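# Sort rings from the pallet onto size-matched holders

## Task

Take every ring off the pallet and set it down flat on the pads of the holder whose size matches it. Gripping a ring from inside its hole is one option. Each ring must stay there unsupported after the gripper lets go; a ring still held up by the robot at the end does not count.

## Robot and tools

Robot: one FANUC CRX-5iA arm with a Robotiq 2F-140 two-finger gripper. There is only one arm, so every command carries a single row.

Frame: all poses are in the scene frame. The origin sits on the table top directly below the arm base. +z points up, and +y is to the left when you face along +x. The base may be slightly tilted, and at long reach the reported hand position can be off from the true one.

Gripper axes: the fingers point along the gripper's +z and close along its y axis. end_effector_position is the point between the pads when they are shut. Closed fingertips extend about 33 mm past it, open ones about 9 mm. While closing, the tips travel about 24 mm further out from the arm, so leave that much clearance above any surface.

A ROW is 10 plain numbers: x, y, z, qw, qx, qy, qz, position, force_limit, speed.
- x, y, z: absolute target for the gripper point, in metres, scene frame.
- qw, qx, qy, qz: absolute target orientation as a quaternion, w first. To hold an orientation, repeat your own quaternion in every row; the one in the last result may have drifted.
- position, from -1 to 1: +1 is fully open (140 mm), the pads touch near -0.8, and -1 keeps closing until blocked.
- force_limit, from -1 to 1: squeeze force on parts up to 40 mm wide, about 14 N at -1, 60 N at 0 and 107 N at +1.
- speed, from -1 to 1: pad closing speed, about 30, 140 and 250 mm/s at -1, 0 and +1.
A target more than 0.6 m from the last reported position along any gripper axis is refused, and nothing is sent. On every control step the commanded pose is clipped to within 70 mm and 16 degrees of the measured pose. If position and orientation cannot both be met, position wins.

Tools:
- execute_actions {actions, pictures}. actions holds zero or one item. An empty list just returns the current state. {"rows": [[row],...], "steps": n} runs 1 to 15 rows over up to 15 steps of 1/30 s (default 15). One row is used per step, and the last row repeats if steps outnumber rows. {"steps": n} with no rows is a wait of up to 300 steps, counted from the previous result, so your reply time is part of it. pictures (true/false) controls whether camera images come back; by default they do. After a rows action the arm only continues to the last clipped pose, at most 70 mm further. Read the reported pose and send the remainder.
- move {target: one row, speed}. Drives the gripper in a straight line toward that absolute pose. speed is the path's top speed in m/s, from 0.002 to 0.5, default 0.25; turning is capped at twice that in rad/s. The path lasts 0.5 to 10 s and stops short if it would take longer. The finger values are applied at the start. The path does not avoid obstacles, and the real hand may lag, stray or overshoot the speed, mostly near full reach.
- wait {seconds: 0 to 10}: lets time pass without sending anything new.
- zoom_image {camera, region [x0,y0,x1,y1]}: a closer view of the latest image, in pixels with (0,0) at the top left, at most 504 by 504. Cameras: cam_head_left, cam_head_right, cam_high, cam_low, cam_wrist, each 504x504.
- read_manual {section: "licences"}: licence texts only.
- finished_scene {scene}: pass the current scene number to end and grade it. This cannot be undone.

Reading results: the state line gives end_effector_position and end_effector_quat_wxyz. object_status codes: 0 means moving, 1 means blocked while opening, 2 means blocked while closing (a grip), and 3 means at the requested position or pads touching (a thin part may still be held). position_measured is in counts, not mm: 3 is fully open and 230 is pads together. HELD flags steps where the clearance check withheld all or part of your row. "pose unreachable" means that check altered or blocked the command. "Hand target" shows where the controller is currently steering. A move result ends with a "move:" line giving the outcome (done, off_target, moving, held, fault), the distance to target and any limits. limits=paced means the pose was clipped. limits=held means some steps were blocked, and the arm may then surge faster than requested.

Gripping: send position -1 and confirm object_status 2. Stopped fingers stay put until position changes by at least 0.01. To squeeze harder, raise force_limit and switch position between -1 and -0.98. For a ring, an option is to lower the closed or narrow fingers into the bore and open them against the inner wall; status 1 then shows contact. Release with a larger opening and lift clear. The ring must sit flat on the correct holder's pads on its own.

Avoid: the arm is stiff, so aiming even slightly past a firm contact can trigger a fault. Faster moves and deeper targets hit harder. A joint torque over its load limit (waist, shoulder, elbow 144 N m; forearm roll, wrist pitch, wrist roll 36 N m; held weight counts), or any outside force of 150 N, freezes the arm for 10 s and drops the rest of the call. Holding loads heats the motors; a MOTOR HOT warning comes before an OVER-TEMPERATURE FAULT brake stop. Random tugs may jerk a held part or shove loose ones. Never drop, slam or knock anything off the table. Joint ranges (rad): waist ±3.491, shoulder ±3.140, elbow -1.187 to 4.328, forearm roll ±3.316, wrist pitch ±3.140, wrist roll ±3.927. The elbow cannot straighten fully.

Each tool is called after "Request:" as name([rows], argument=value, ...), one row to a line, values as JSON.

## Session

Request:
execute_actions(actions=[])

Scene clock: 0.00 s of 9600.00 s.
end_effector_position=(+0.9739, +0.1853, +0.1942) position_measured=3 object_status=3 end_effector_quat_wxyz=(-0.220, +0.950, +0.086, +0.205)
Joint positions: [ 0.131  1.057  1.125 -0.859 -1.045  1.92 ]
Joint velocities: [ 0.     0.002  0.     0.    -0.    -0.   ]
Hand target: +0.974, +0.185, +0.194; -0.220, +0.950, +0.086, +0.205

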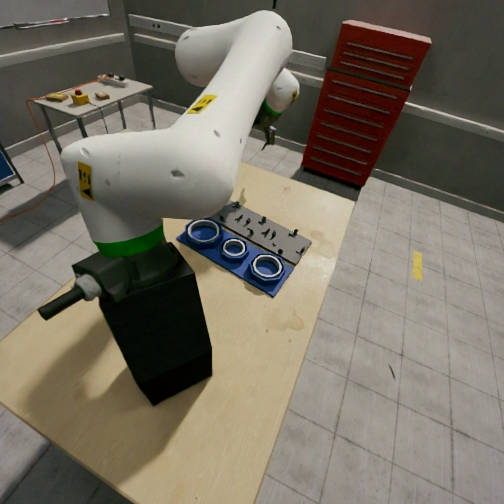

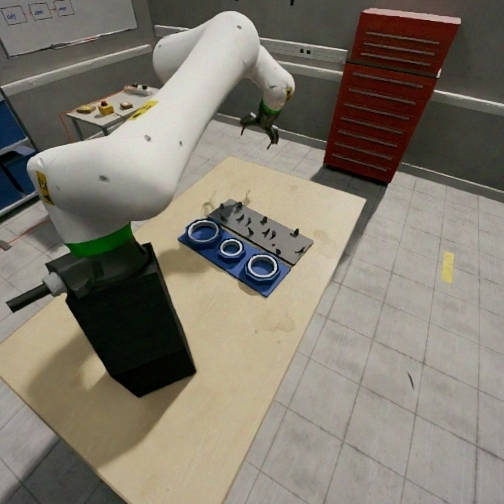

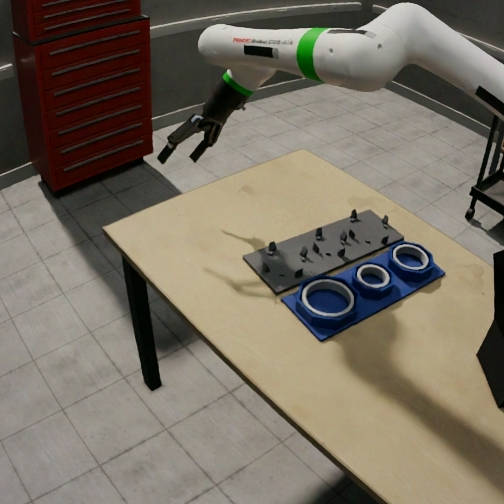

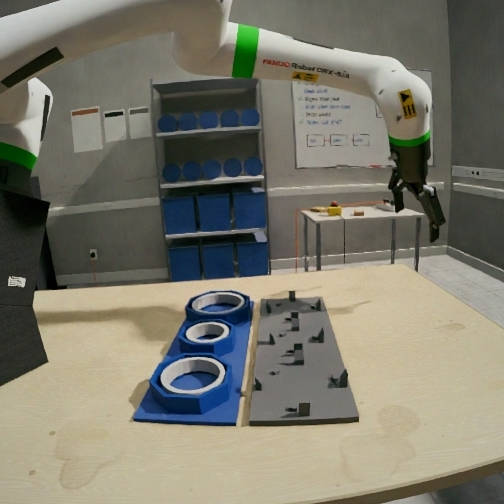

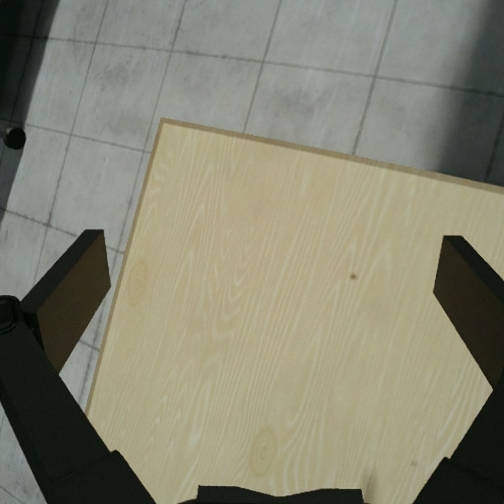

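Request:
move(target=[0.55,0.05,0.35,0,1,0,0,-0.8,0,0])

Request:
zoom_image(camera="cam_low", region=[120,270,380,440])

Scene clock: 5.03 s of 9600.00 s.
end_effector_position=(+0.5503, +0.0514, +0.3498) position_measured=229 object_status=3 end_effector_quat_wxyz=(-0.000, +1.000, +0.001, +0.000)
Joint positions: [ 0.175  0.083 -0.127 -0.338 -1.115  1.597]
Joint velocities: [ 0.    -0.     0.001  0.    -0.001 -0.001]
Hand target: +0.550, +0.051, +0.350; -0.000, +1.000, +0.001, +0.000
Off the commanded pose: 0.001 m, 0 deg.
move: done

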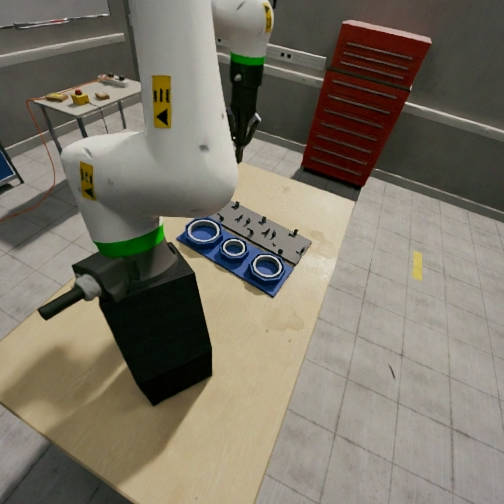

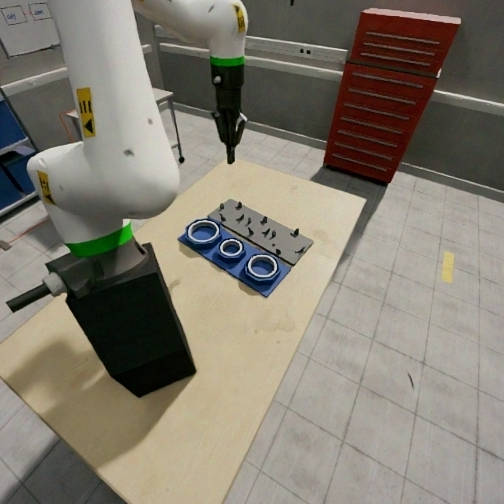

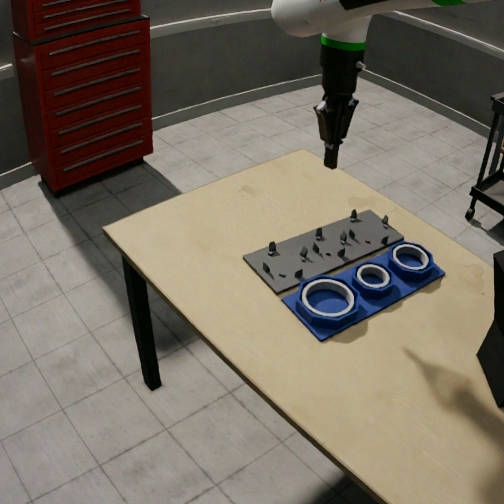

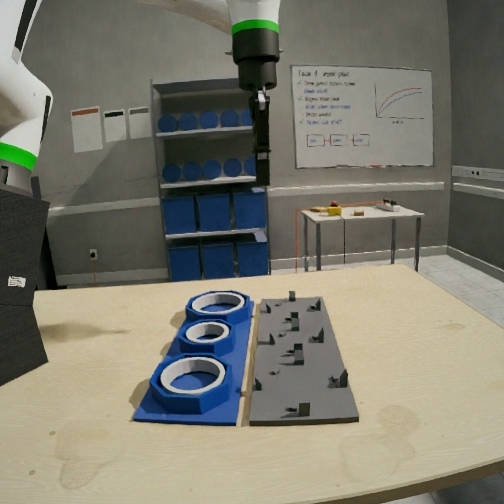

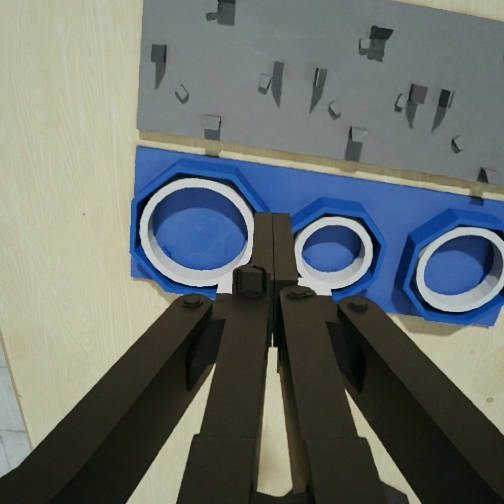

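Region (120, 270, 380, 440) of cam_low's 504x504 image, scaled by 1.938, with more detail than that image has; it fills the top 330 rows of this view, and the rest is white.

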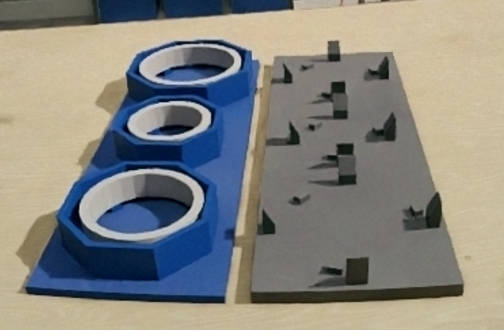

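Request:
move(target=[0.55,0.05,0.2,0,1,0,0,1,0,0])

Request:
move(target=[0.50,-0.03,0.2,0,1,0,0,1,0,0])

Scene clock: 10.03 s of 9600.00 s.
end_effector_position=(+0.5503, +0.0501, +0.1997) position_measured=3 object_status=3 end_effector_quat_wxyz=(-0.000, +1.000, +0.000, -0.000)
Joint positions: [ 0.261  0.306 -0.202 -0.391 -0.809  1.635]
Joint velocities: [ 0.     0.    -0.    -0.     0.001 -0.   ]
Hand target: +0.550, +0.050, +0.200; -0.000, +1.000, +0.000, -0.000
Off the commanded pose: 0.000 m, 0 deg.
After step 90, 0.77 s passed at rest.
move: done

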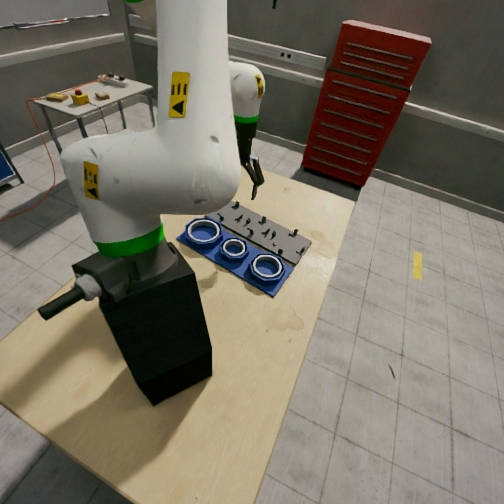

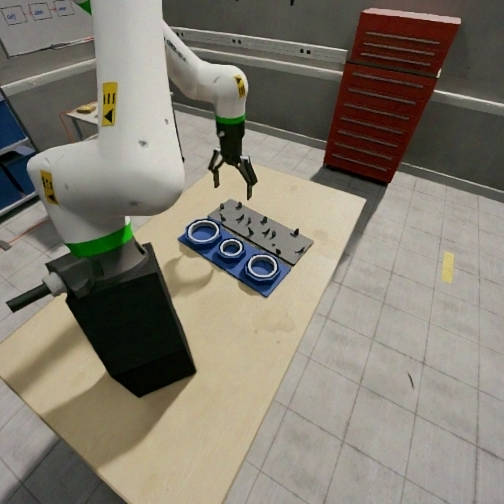

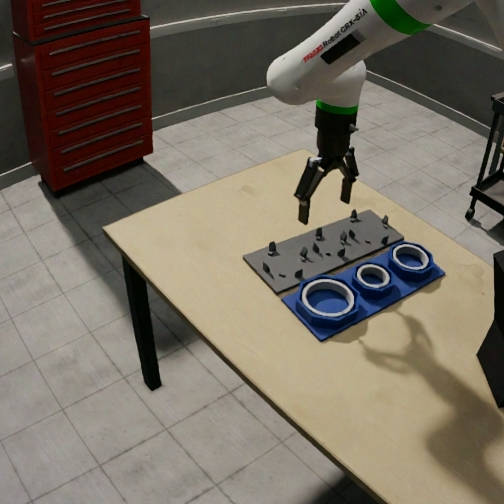

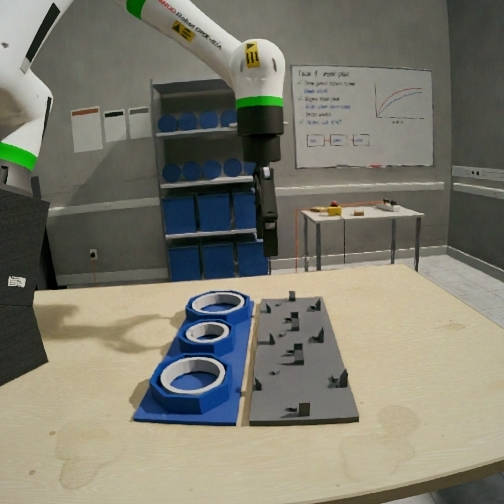

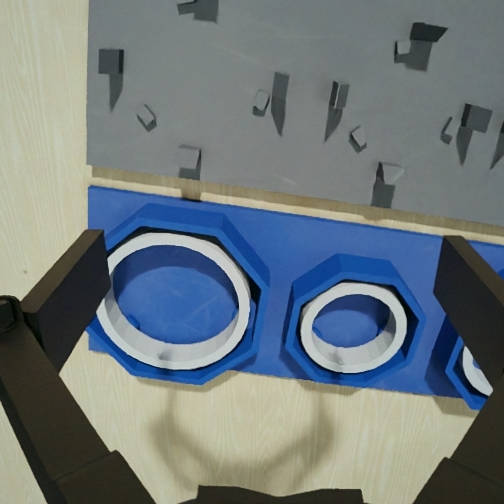

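Scene clock: 10.83 s of 9600.00 s.
end_effector_position=(+0.4997, -0.0302, +0.2000) position_measured=3 object_status=3 end_effector_quat_wxyz=(+0.000, +1.000, +0.000, -0.000)
Joint positions: [ 0.1    0.294 -0.305 -0.464 -0.782  1.86 ]
Joint velocities: [-0.     0.001  0.001 -0.     0.001  0.001]
Hand target: +0.500, -0.030, +0.200; +0.000, +1.000, +0.000, -0.000
Off the commanded pose: 0.000 m, 0 deg.
move: done

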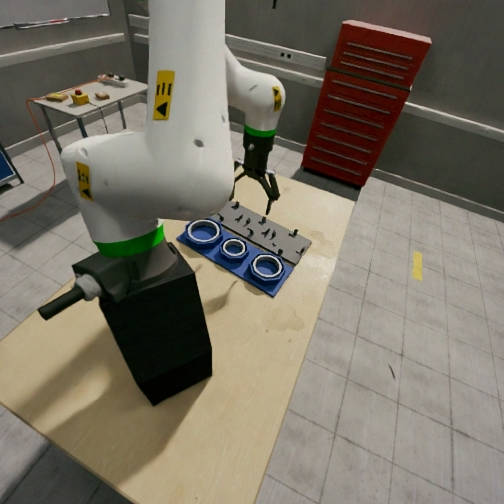

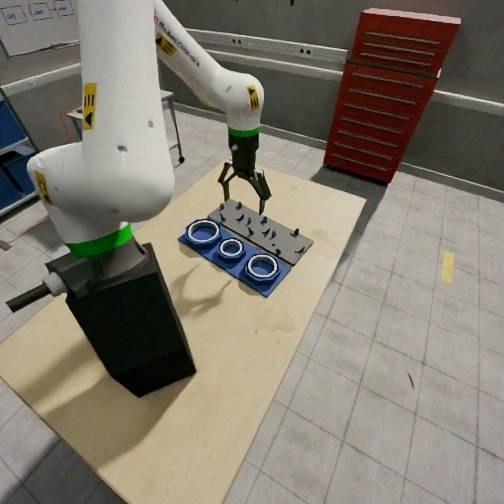

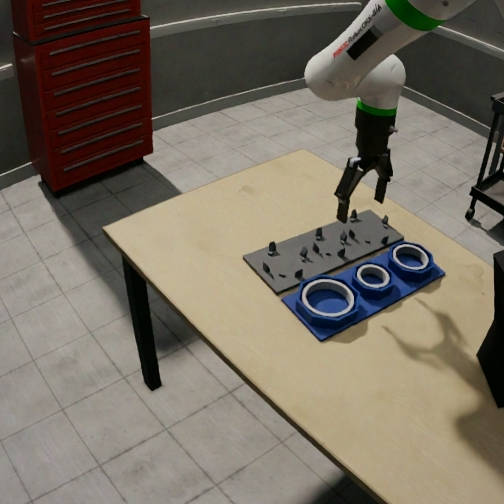

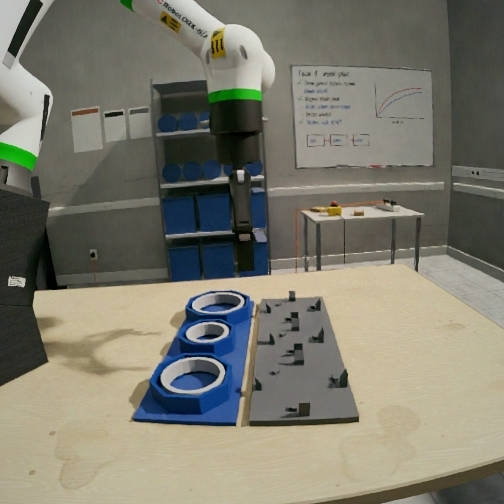

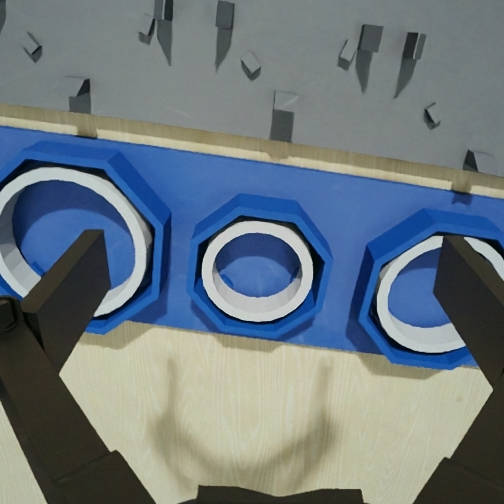

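Request:
move(target=[0.42,-0.018,0.10,0,1,0,0,-0.8,0,0])

Scene clock: 20.10 s of 9600.00 s.
end_effector_position=(+0.4202, -0.0177, +0.0996) position_measured=229 object_status=3 end_effector_quat_wxyz=(-0.000, +1.000, +0.000, -0.000)
Joint positions: [ 0.191  0.411 -0.466 -0.647 -0.511  2.009]
Joint velocities: [ 0.    -0.     0.001 -0.001 -0.001 -0.   ]
Hand target: +0.420, -0.018, +0.100; -0.000, +1.000, +0.000, -0.000
Off the commanded pose: 0.001 m, 0 deg.
After step 90, 5.03 s passed at rest.
move: done

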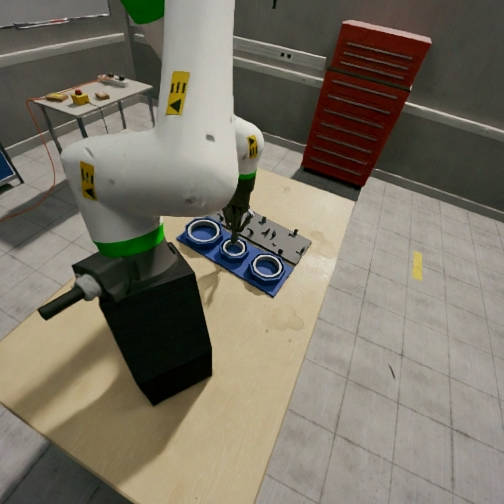

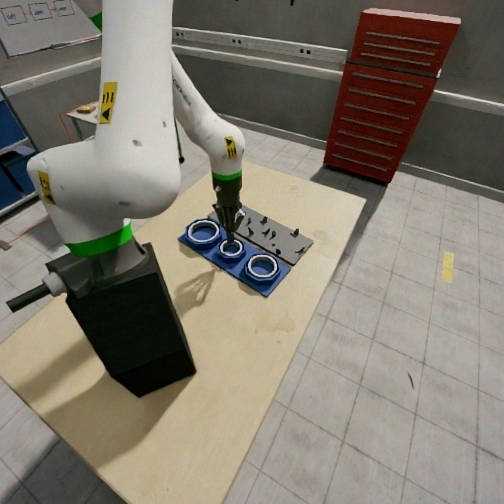

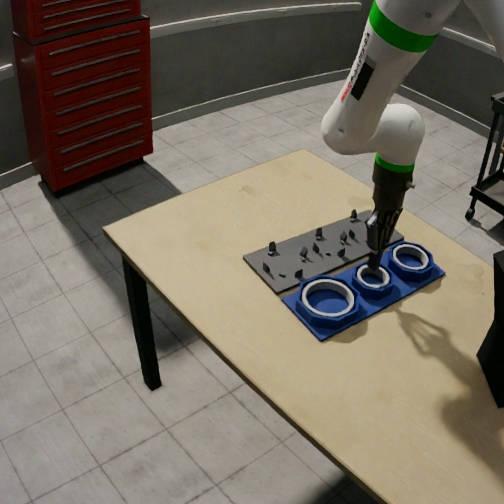

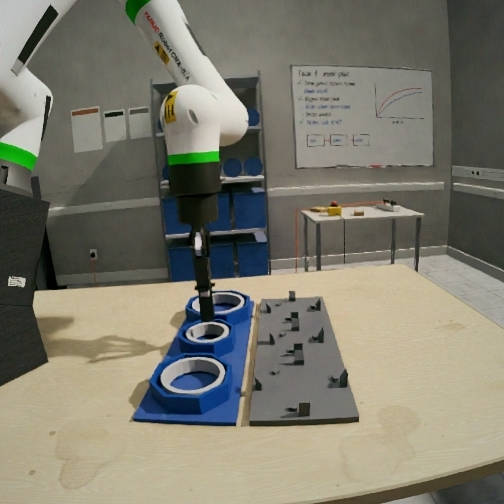

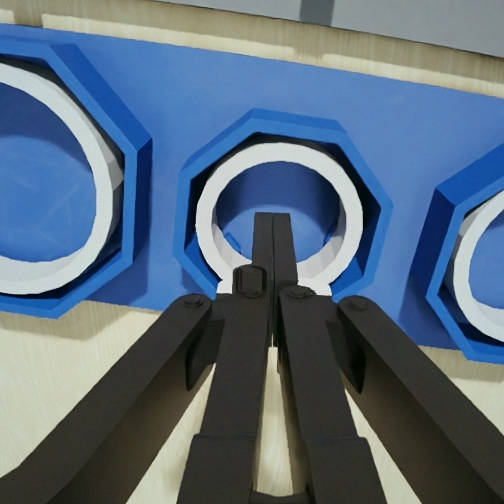

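Request:
move(target=[0.42,-0.022,0.062,0,1,0,0,-0.8,0,0], speed=0.1)

Request:
zoom_image(camera="cam_low", region=[140,240,300,400])

Scene clock: 23.17 s of 9600.00 s.
end_effector_position=(+0.4200, -0.0220, +0.0619) position_measured=229 object_status=3 end_effector_quat_wxyz=(-0.000, +1.000, +0.000, -0.000)
Joint positions: [ 0.195  0.516 -0.422 -0.719 -0.462  2.087]
Joint velocities: [-0.002  0.001  0.002  0.     0.     0.   ]
Hand target: +0.420, -0.022, +0.062; -0.000, +1.000, +0.000, -0.000
Off the commanded pose: 0.000 m, 0 deg.
move: done

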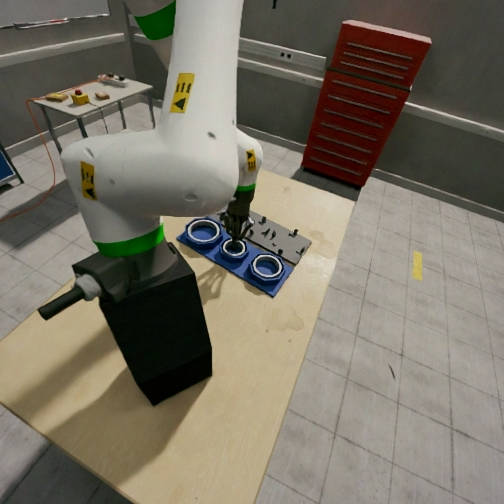

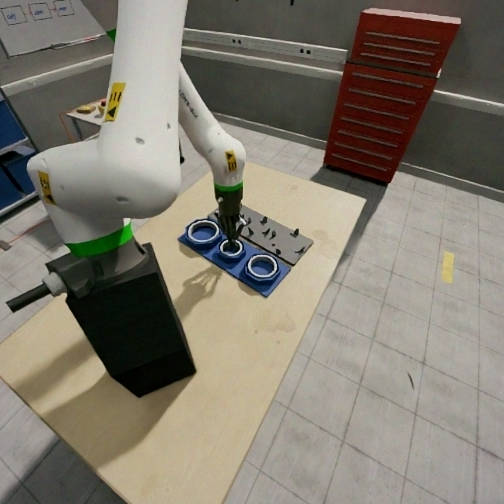

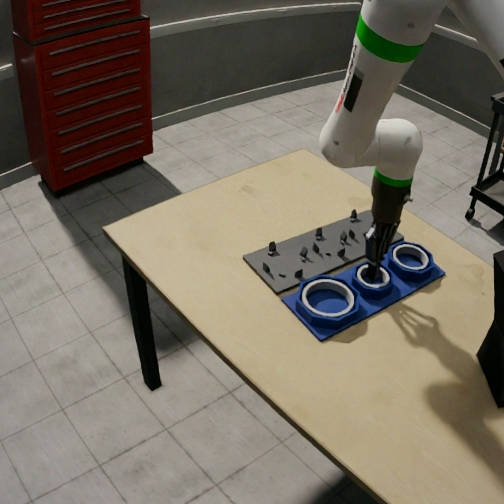

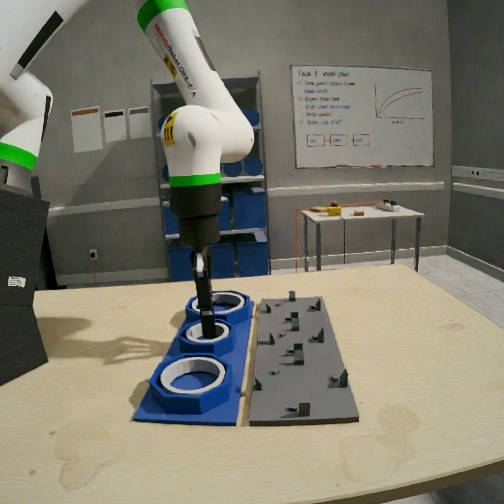

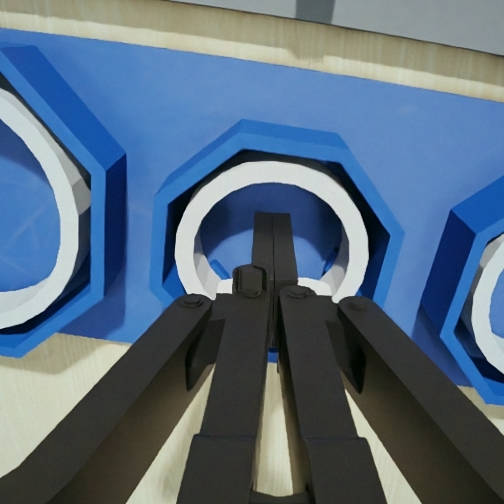

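Region (140, 240, 300, 400) of cam_low's 504x504 image, scaled by 3.150, with more detail than that image has.

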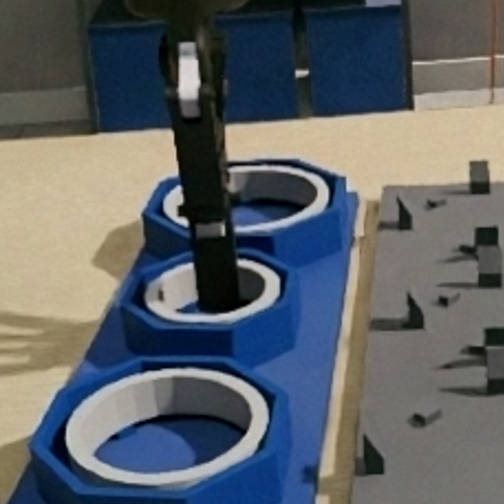

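Request:
move(target=[0.417,-0.022,0.052,0,1,0,0,-0.8,0,0], speed=0.05)

Request:
move(target=[0.417,-0.022,0.052,0,1,0,0,1,0,-0.5])

Scene clock: 26.57 s of 9600.00 s.
end_effector_position=(+0.4170, -0.0220, +0.0520) position_measured=229 object_status=3 end_effector_quat_wxyz=(-0.000, +1.000, +0.000, -0.000)
Joint positions: [ 0.198  0.541 -0.416 -0.744 -0.447  2.112]
Joint velocities: [ 0.001 -0.     0.001  0.     0.002  0.   ]
Hand target: +0.417, -0.022, +0.052; -0.000, +1.000, +0.000, -0.000
Off the commanded pose: 0.000 m, 0 deg.
move: done

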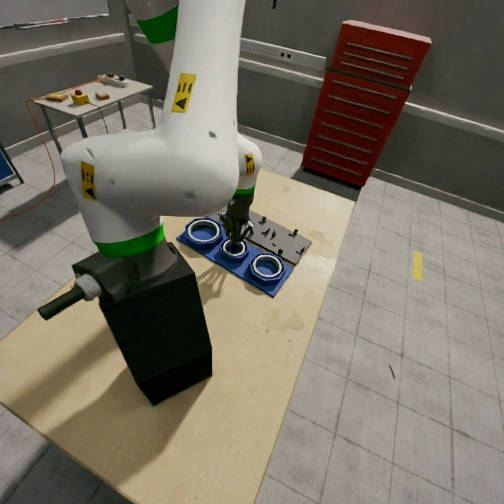

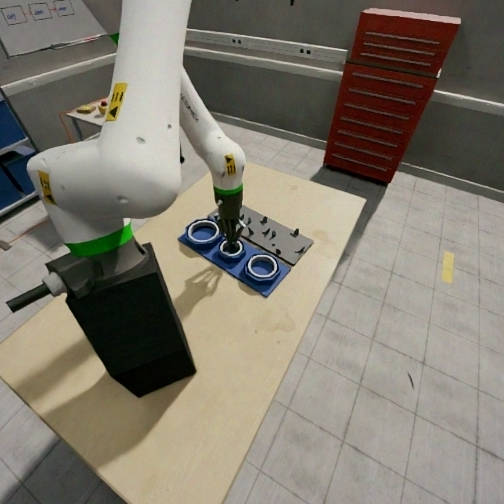

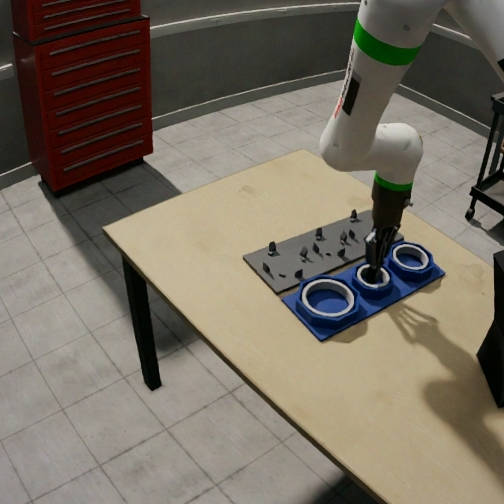

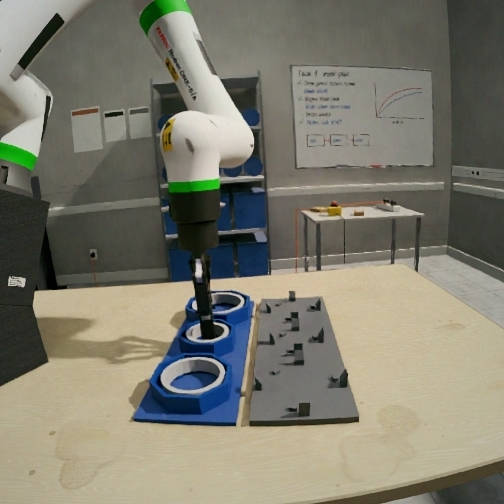

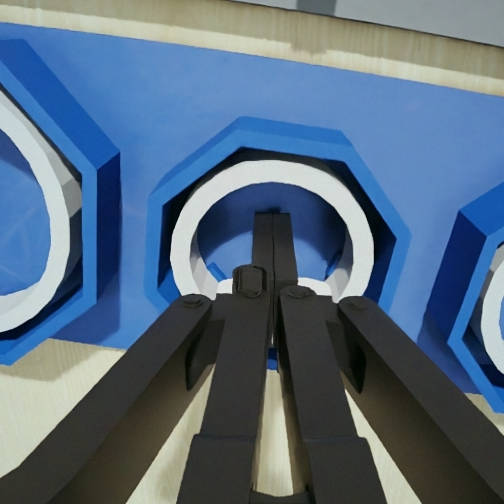

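Scene clock: 27.37 s of 9600.00 s.
end_effector_position=(+0.4170, -0.0220, +0.0520) position_measured=150 object_status=1 end_effector_quat_wxyz=(+0.000, +1.000, +0.000, +0.000)
Joint positions: [ 0.198  0.541 -0.416 -0.744 -0.447  2.112]
Joint velocities: [-0.     0.002 -0.    -0.    -0.     0.   ]
Hand target: +0.417, -0.022, +0.052; -0.000, +1.000, +0.000, +0.000
Off the commanded pose: 0.000 m, 0 deg.
move: done

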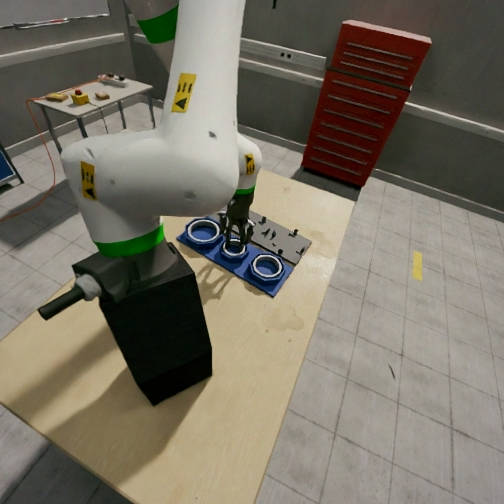

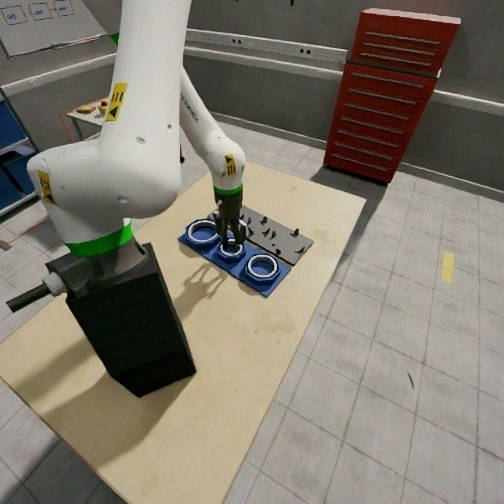

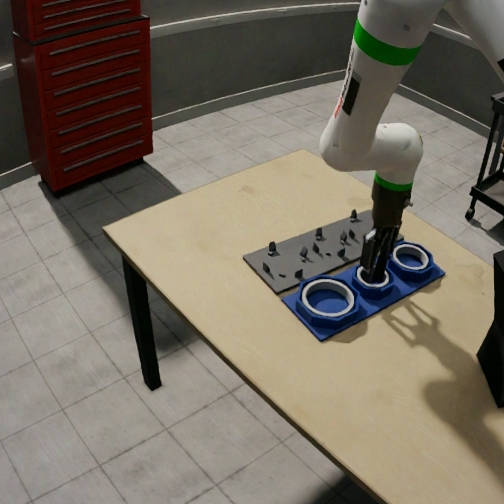

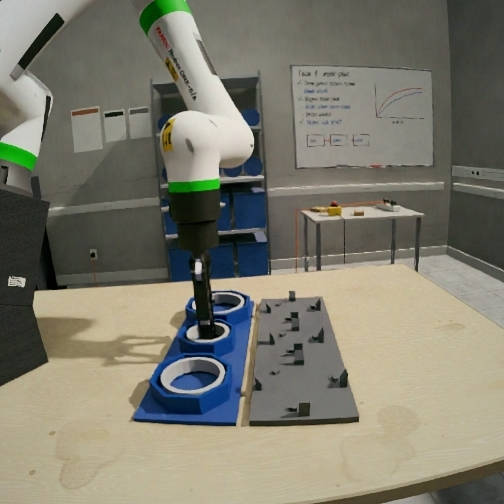

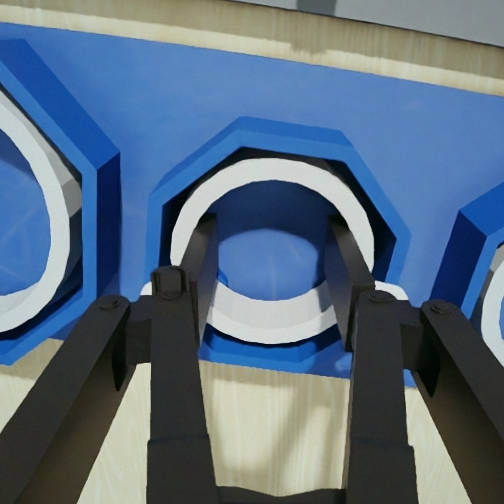

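Request:
move(target=[0.417,-0.022,0.11,0,1,0,0,1,0,-0.5], speed=0.12)

Request:
move(target=[0.565,-0.043,0.11,0,1,0,0,1,0,-0.5], speed=0.2)

Request:
zoom_image(camera="cam_low", region=[220,240,380,400])

Scene clock: 34.63 s of 9600.00 s.
end_effector_position=(+0.4170, -0.0220, +0.1102) position_measured=150 object_status=1 end_effector_quat_wxyz=(+0.000, +1.000, -0.000, +0.000)
Joint positions: [ 0.176  0.384 -0.48  -0.635 -0.526  2.008]
Joint velocities: [-0.    -0.002 -0.001 -0.     0.     0.001]
Hand target: +0.417, -0.022, +0.110; +0.000, +1.000, -0.000, +0.000
Off the commanded pose: 0.000 m, 0 deg.
After step 90, 3.47 s passed at rest.
move: done

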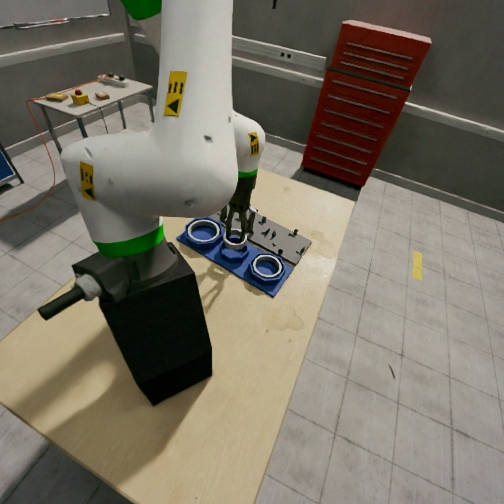

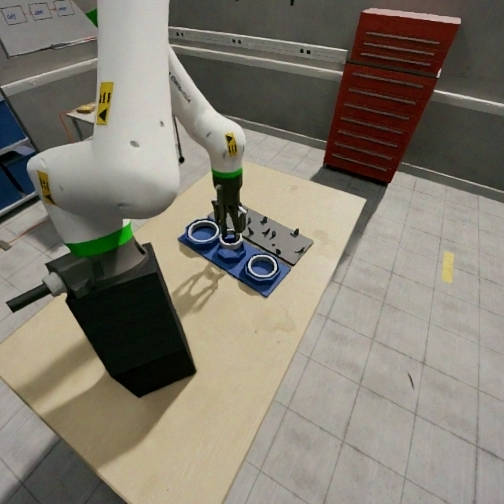

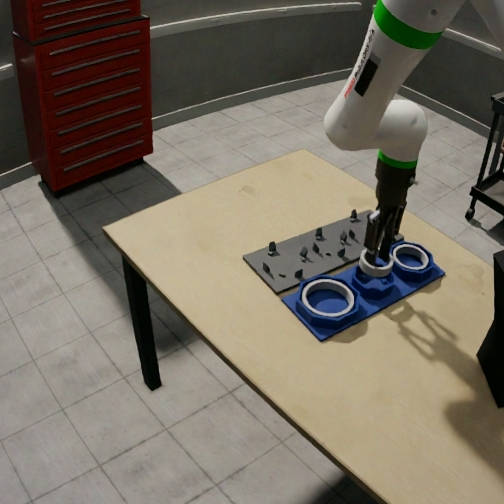

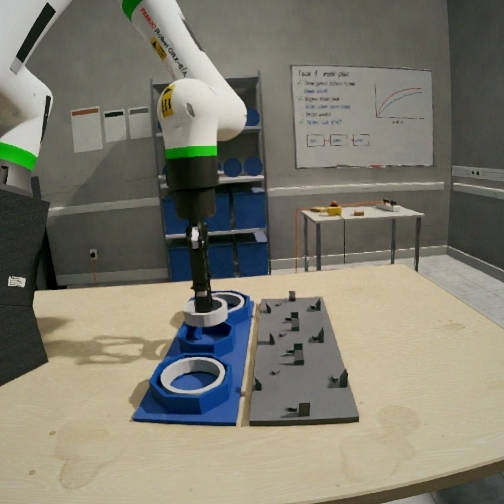

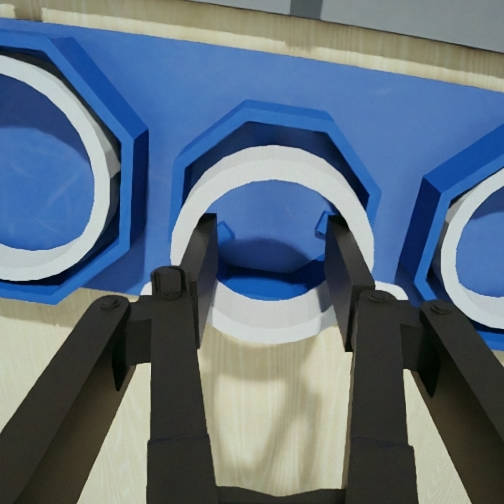

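Scene clock: 35.77 s of 9600.00 s.
end_effector_position=(+0.5648, -0.0434, +0.1103) position_measured=150 object_status=1 end_effector_quat_wxyz=(+0.000, +1.000, -0.000, +0.000)
Joint positions: [ 0.121  0.575 -0.091 -0.494 -0.715  1.884]
Joint velocities: [ 0.     0.002  0.002  0.    -0.003 -0.   ]
Hand target: +0.565, -0.043, +0.110; +0.000, +1.000, -0.000, +0.000
Off the commanded pose: 0.001 m, 0 deg.
move: done

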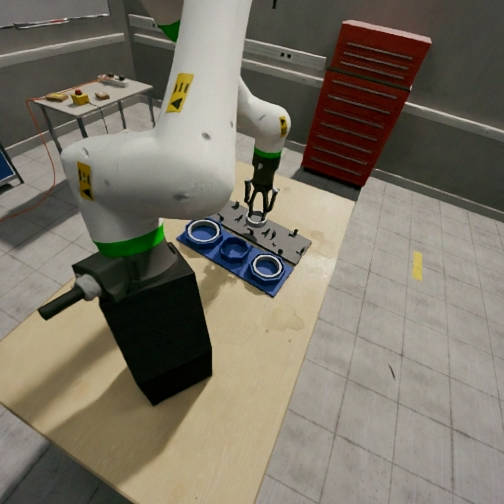

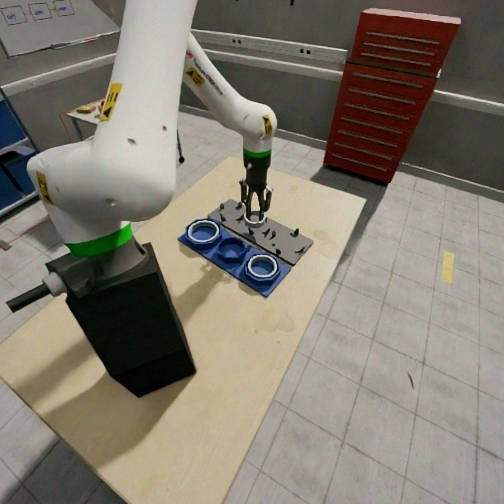

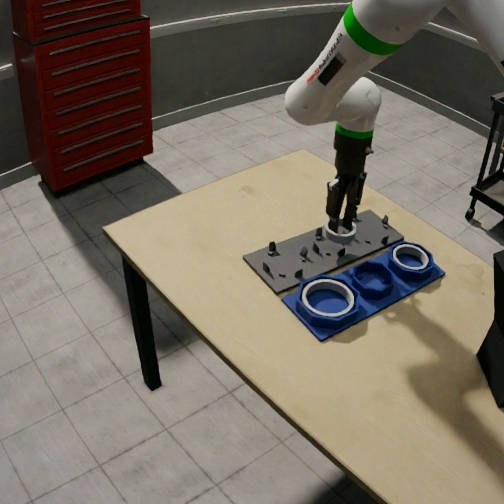

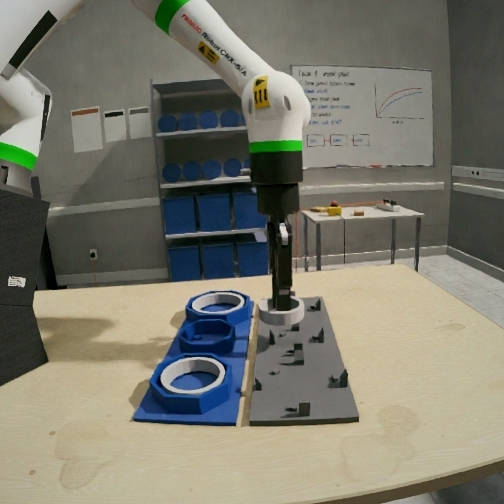

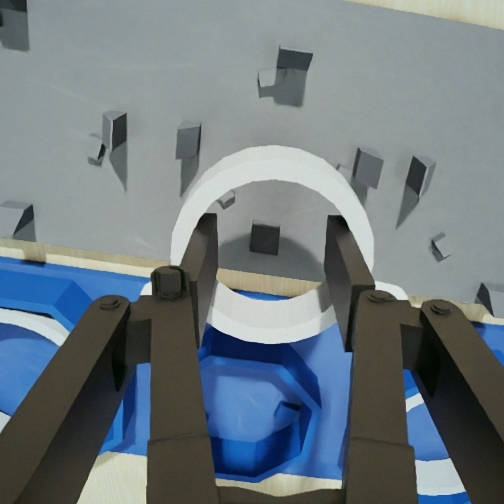

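Region (220, 240, 380, 400) of cam_low's 504x504 image, scaled by 3.150, with more detail than that image has.

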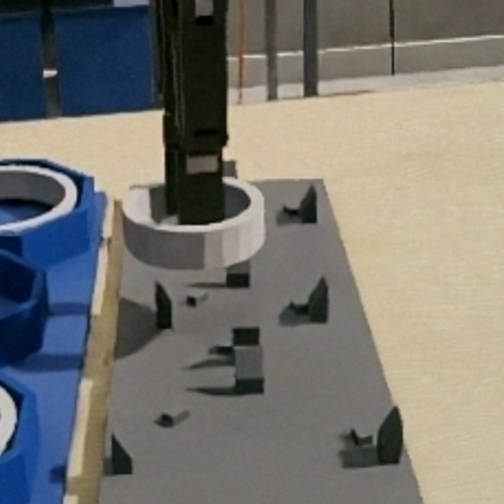

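Request:
move(target=[0.593,-0.046,0.09,0,1,0,0,1,0,-0.5], speed=0.1)

Request:
zoom_image(camera="cam_low", region=[220,240,380,400])

Scene clock: 41.37 s of 9600.00 s.
end_effector_position=(+0.5930, -0.0461, +0.0900) position_measured=150 object_status=1 end_effector_quat_wxyz=(-0.000, +1.000, -0.000, +0.000)
Joint positions: [ 0.125  0.654  0.003 -0.486 -0.727  1.869]
Joint velocities: [-0.     0.001  0.     0.     0.001 -0.   ]
Hand target: +0.593, -0.046, +0.090; -0.000, +1.000, -0.000, +0.000
Off the commanded pose: 0.000 m, 0 deg.
After step 90, 1.87 s passed at rest.
move: done

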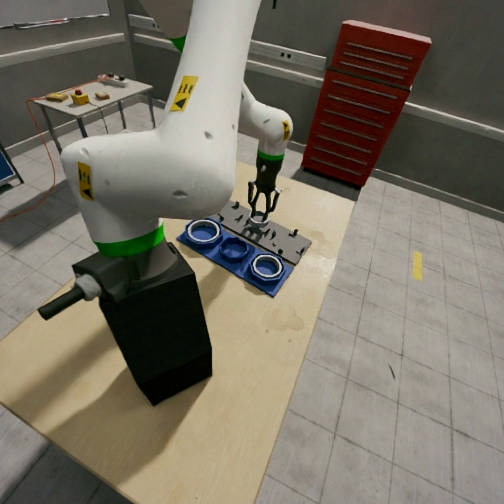

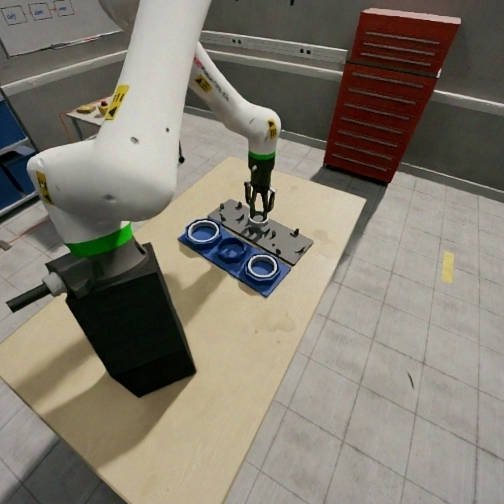

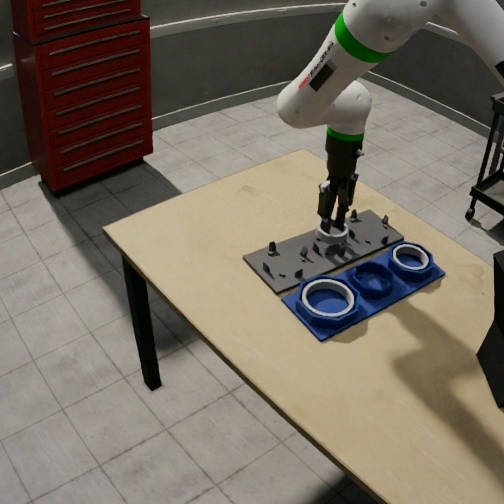

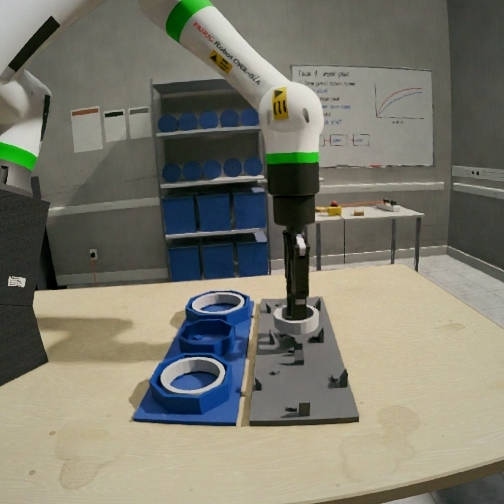

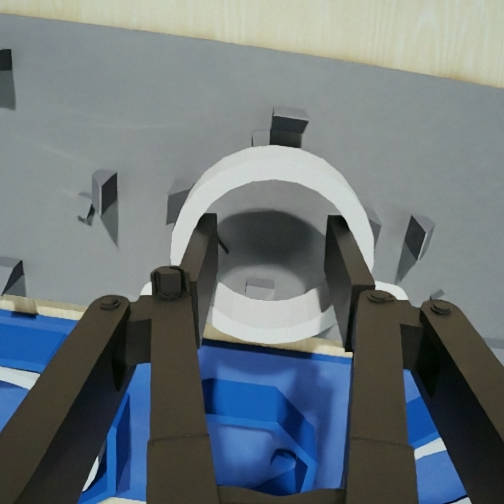

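Region (220, 240, 380, 400) of cam_low's 504x504 image, scaled by 3.150, with more detail than that image has.

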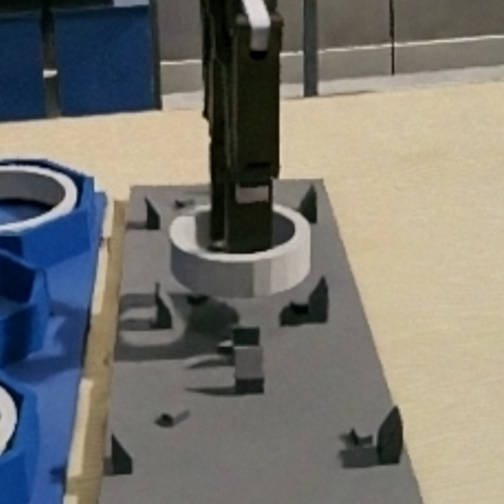

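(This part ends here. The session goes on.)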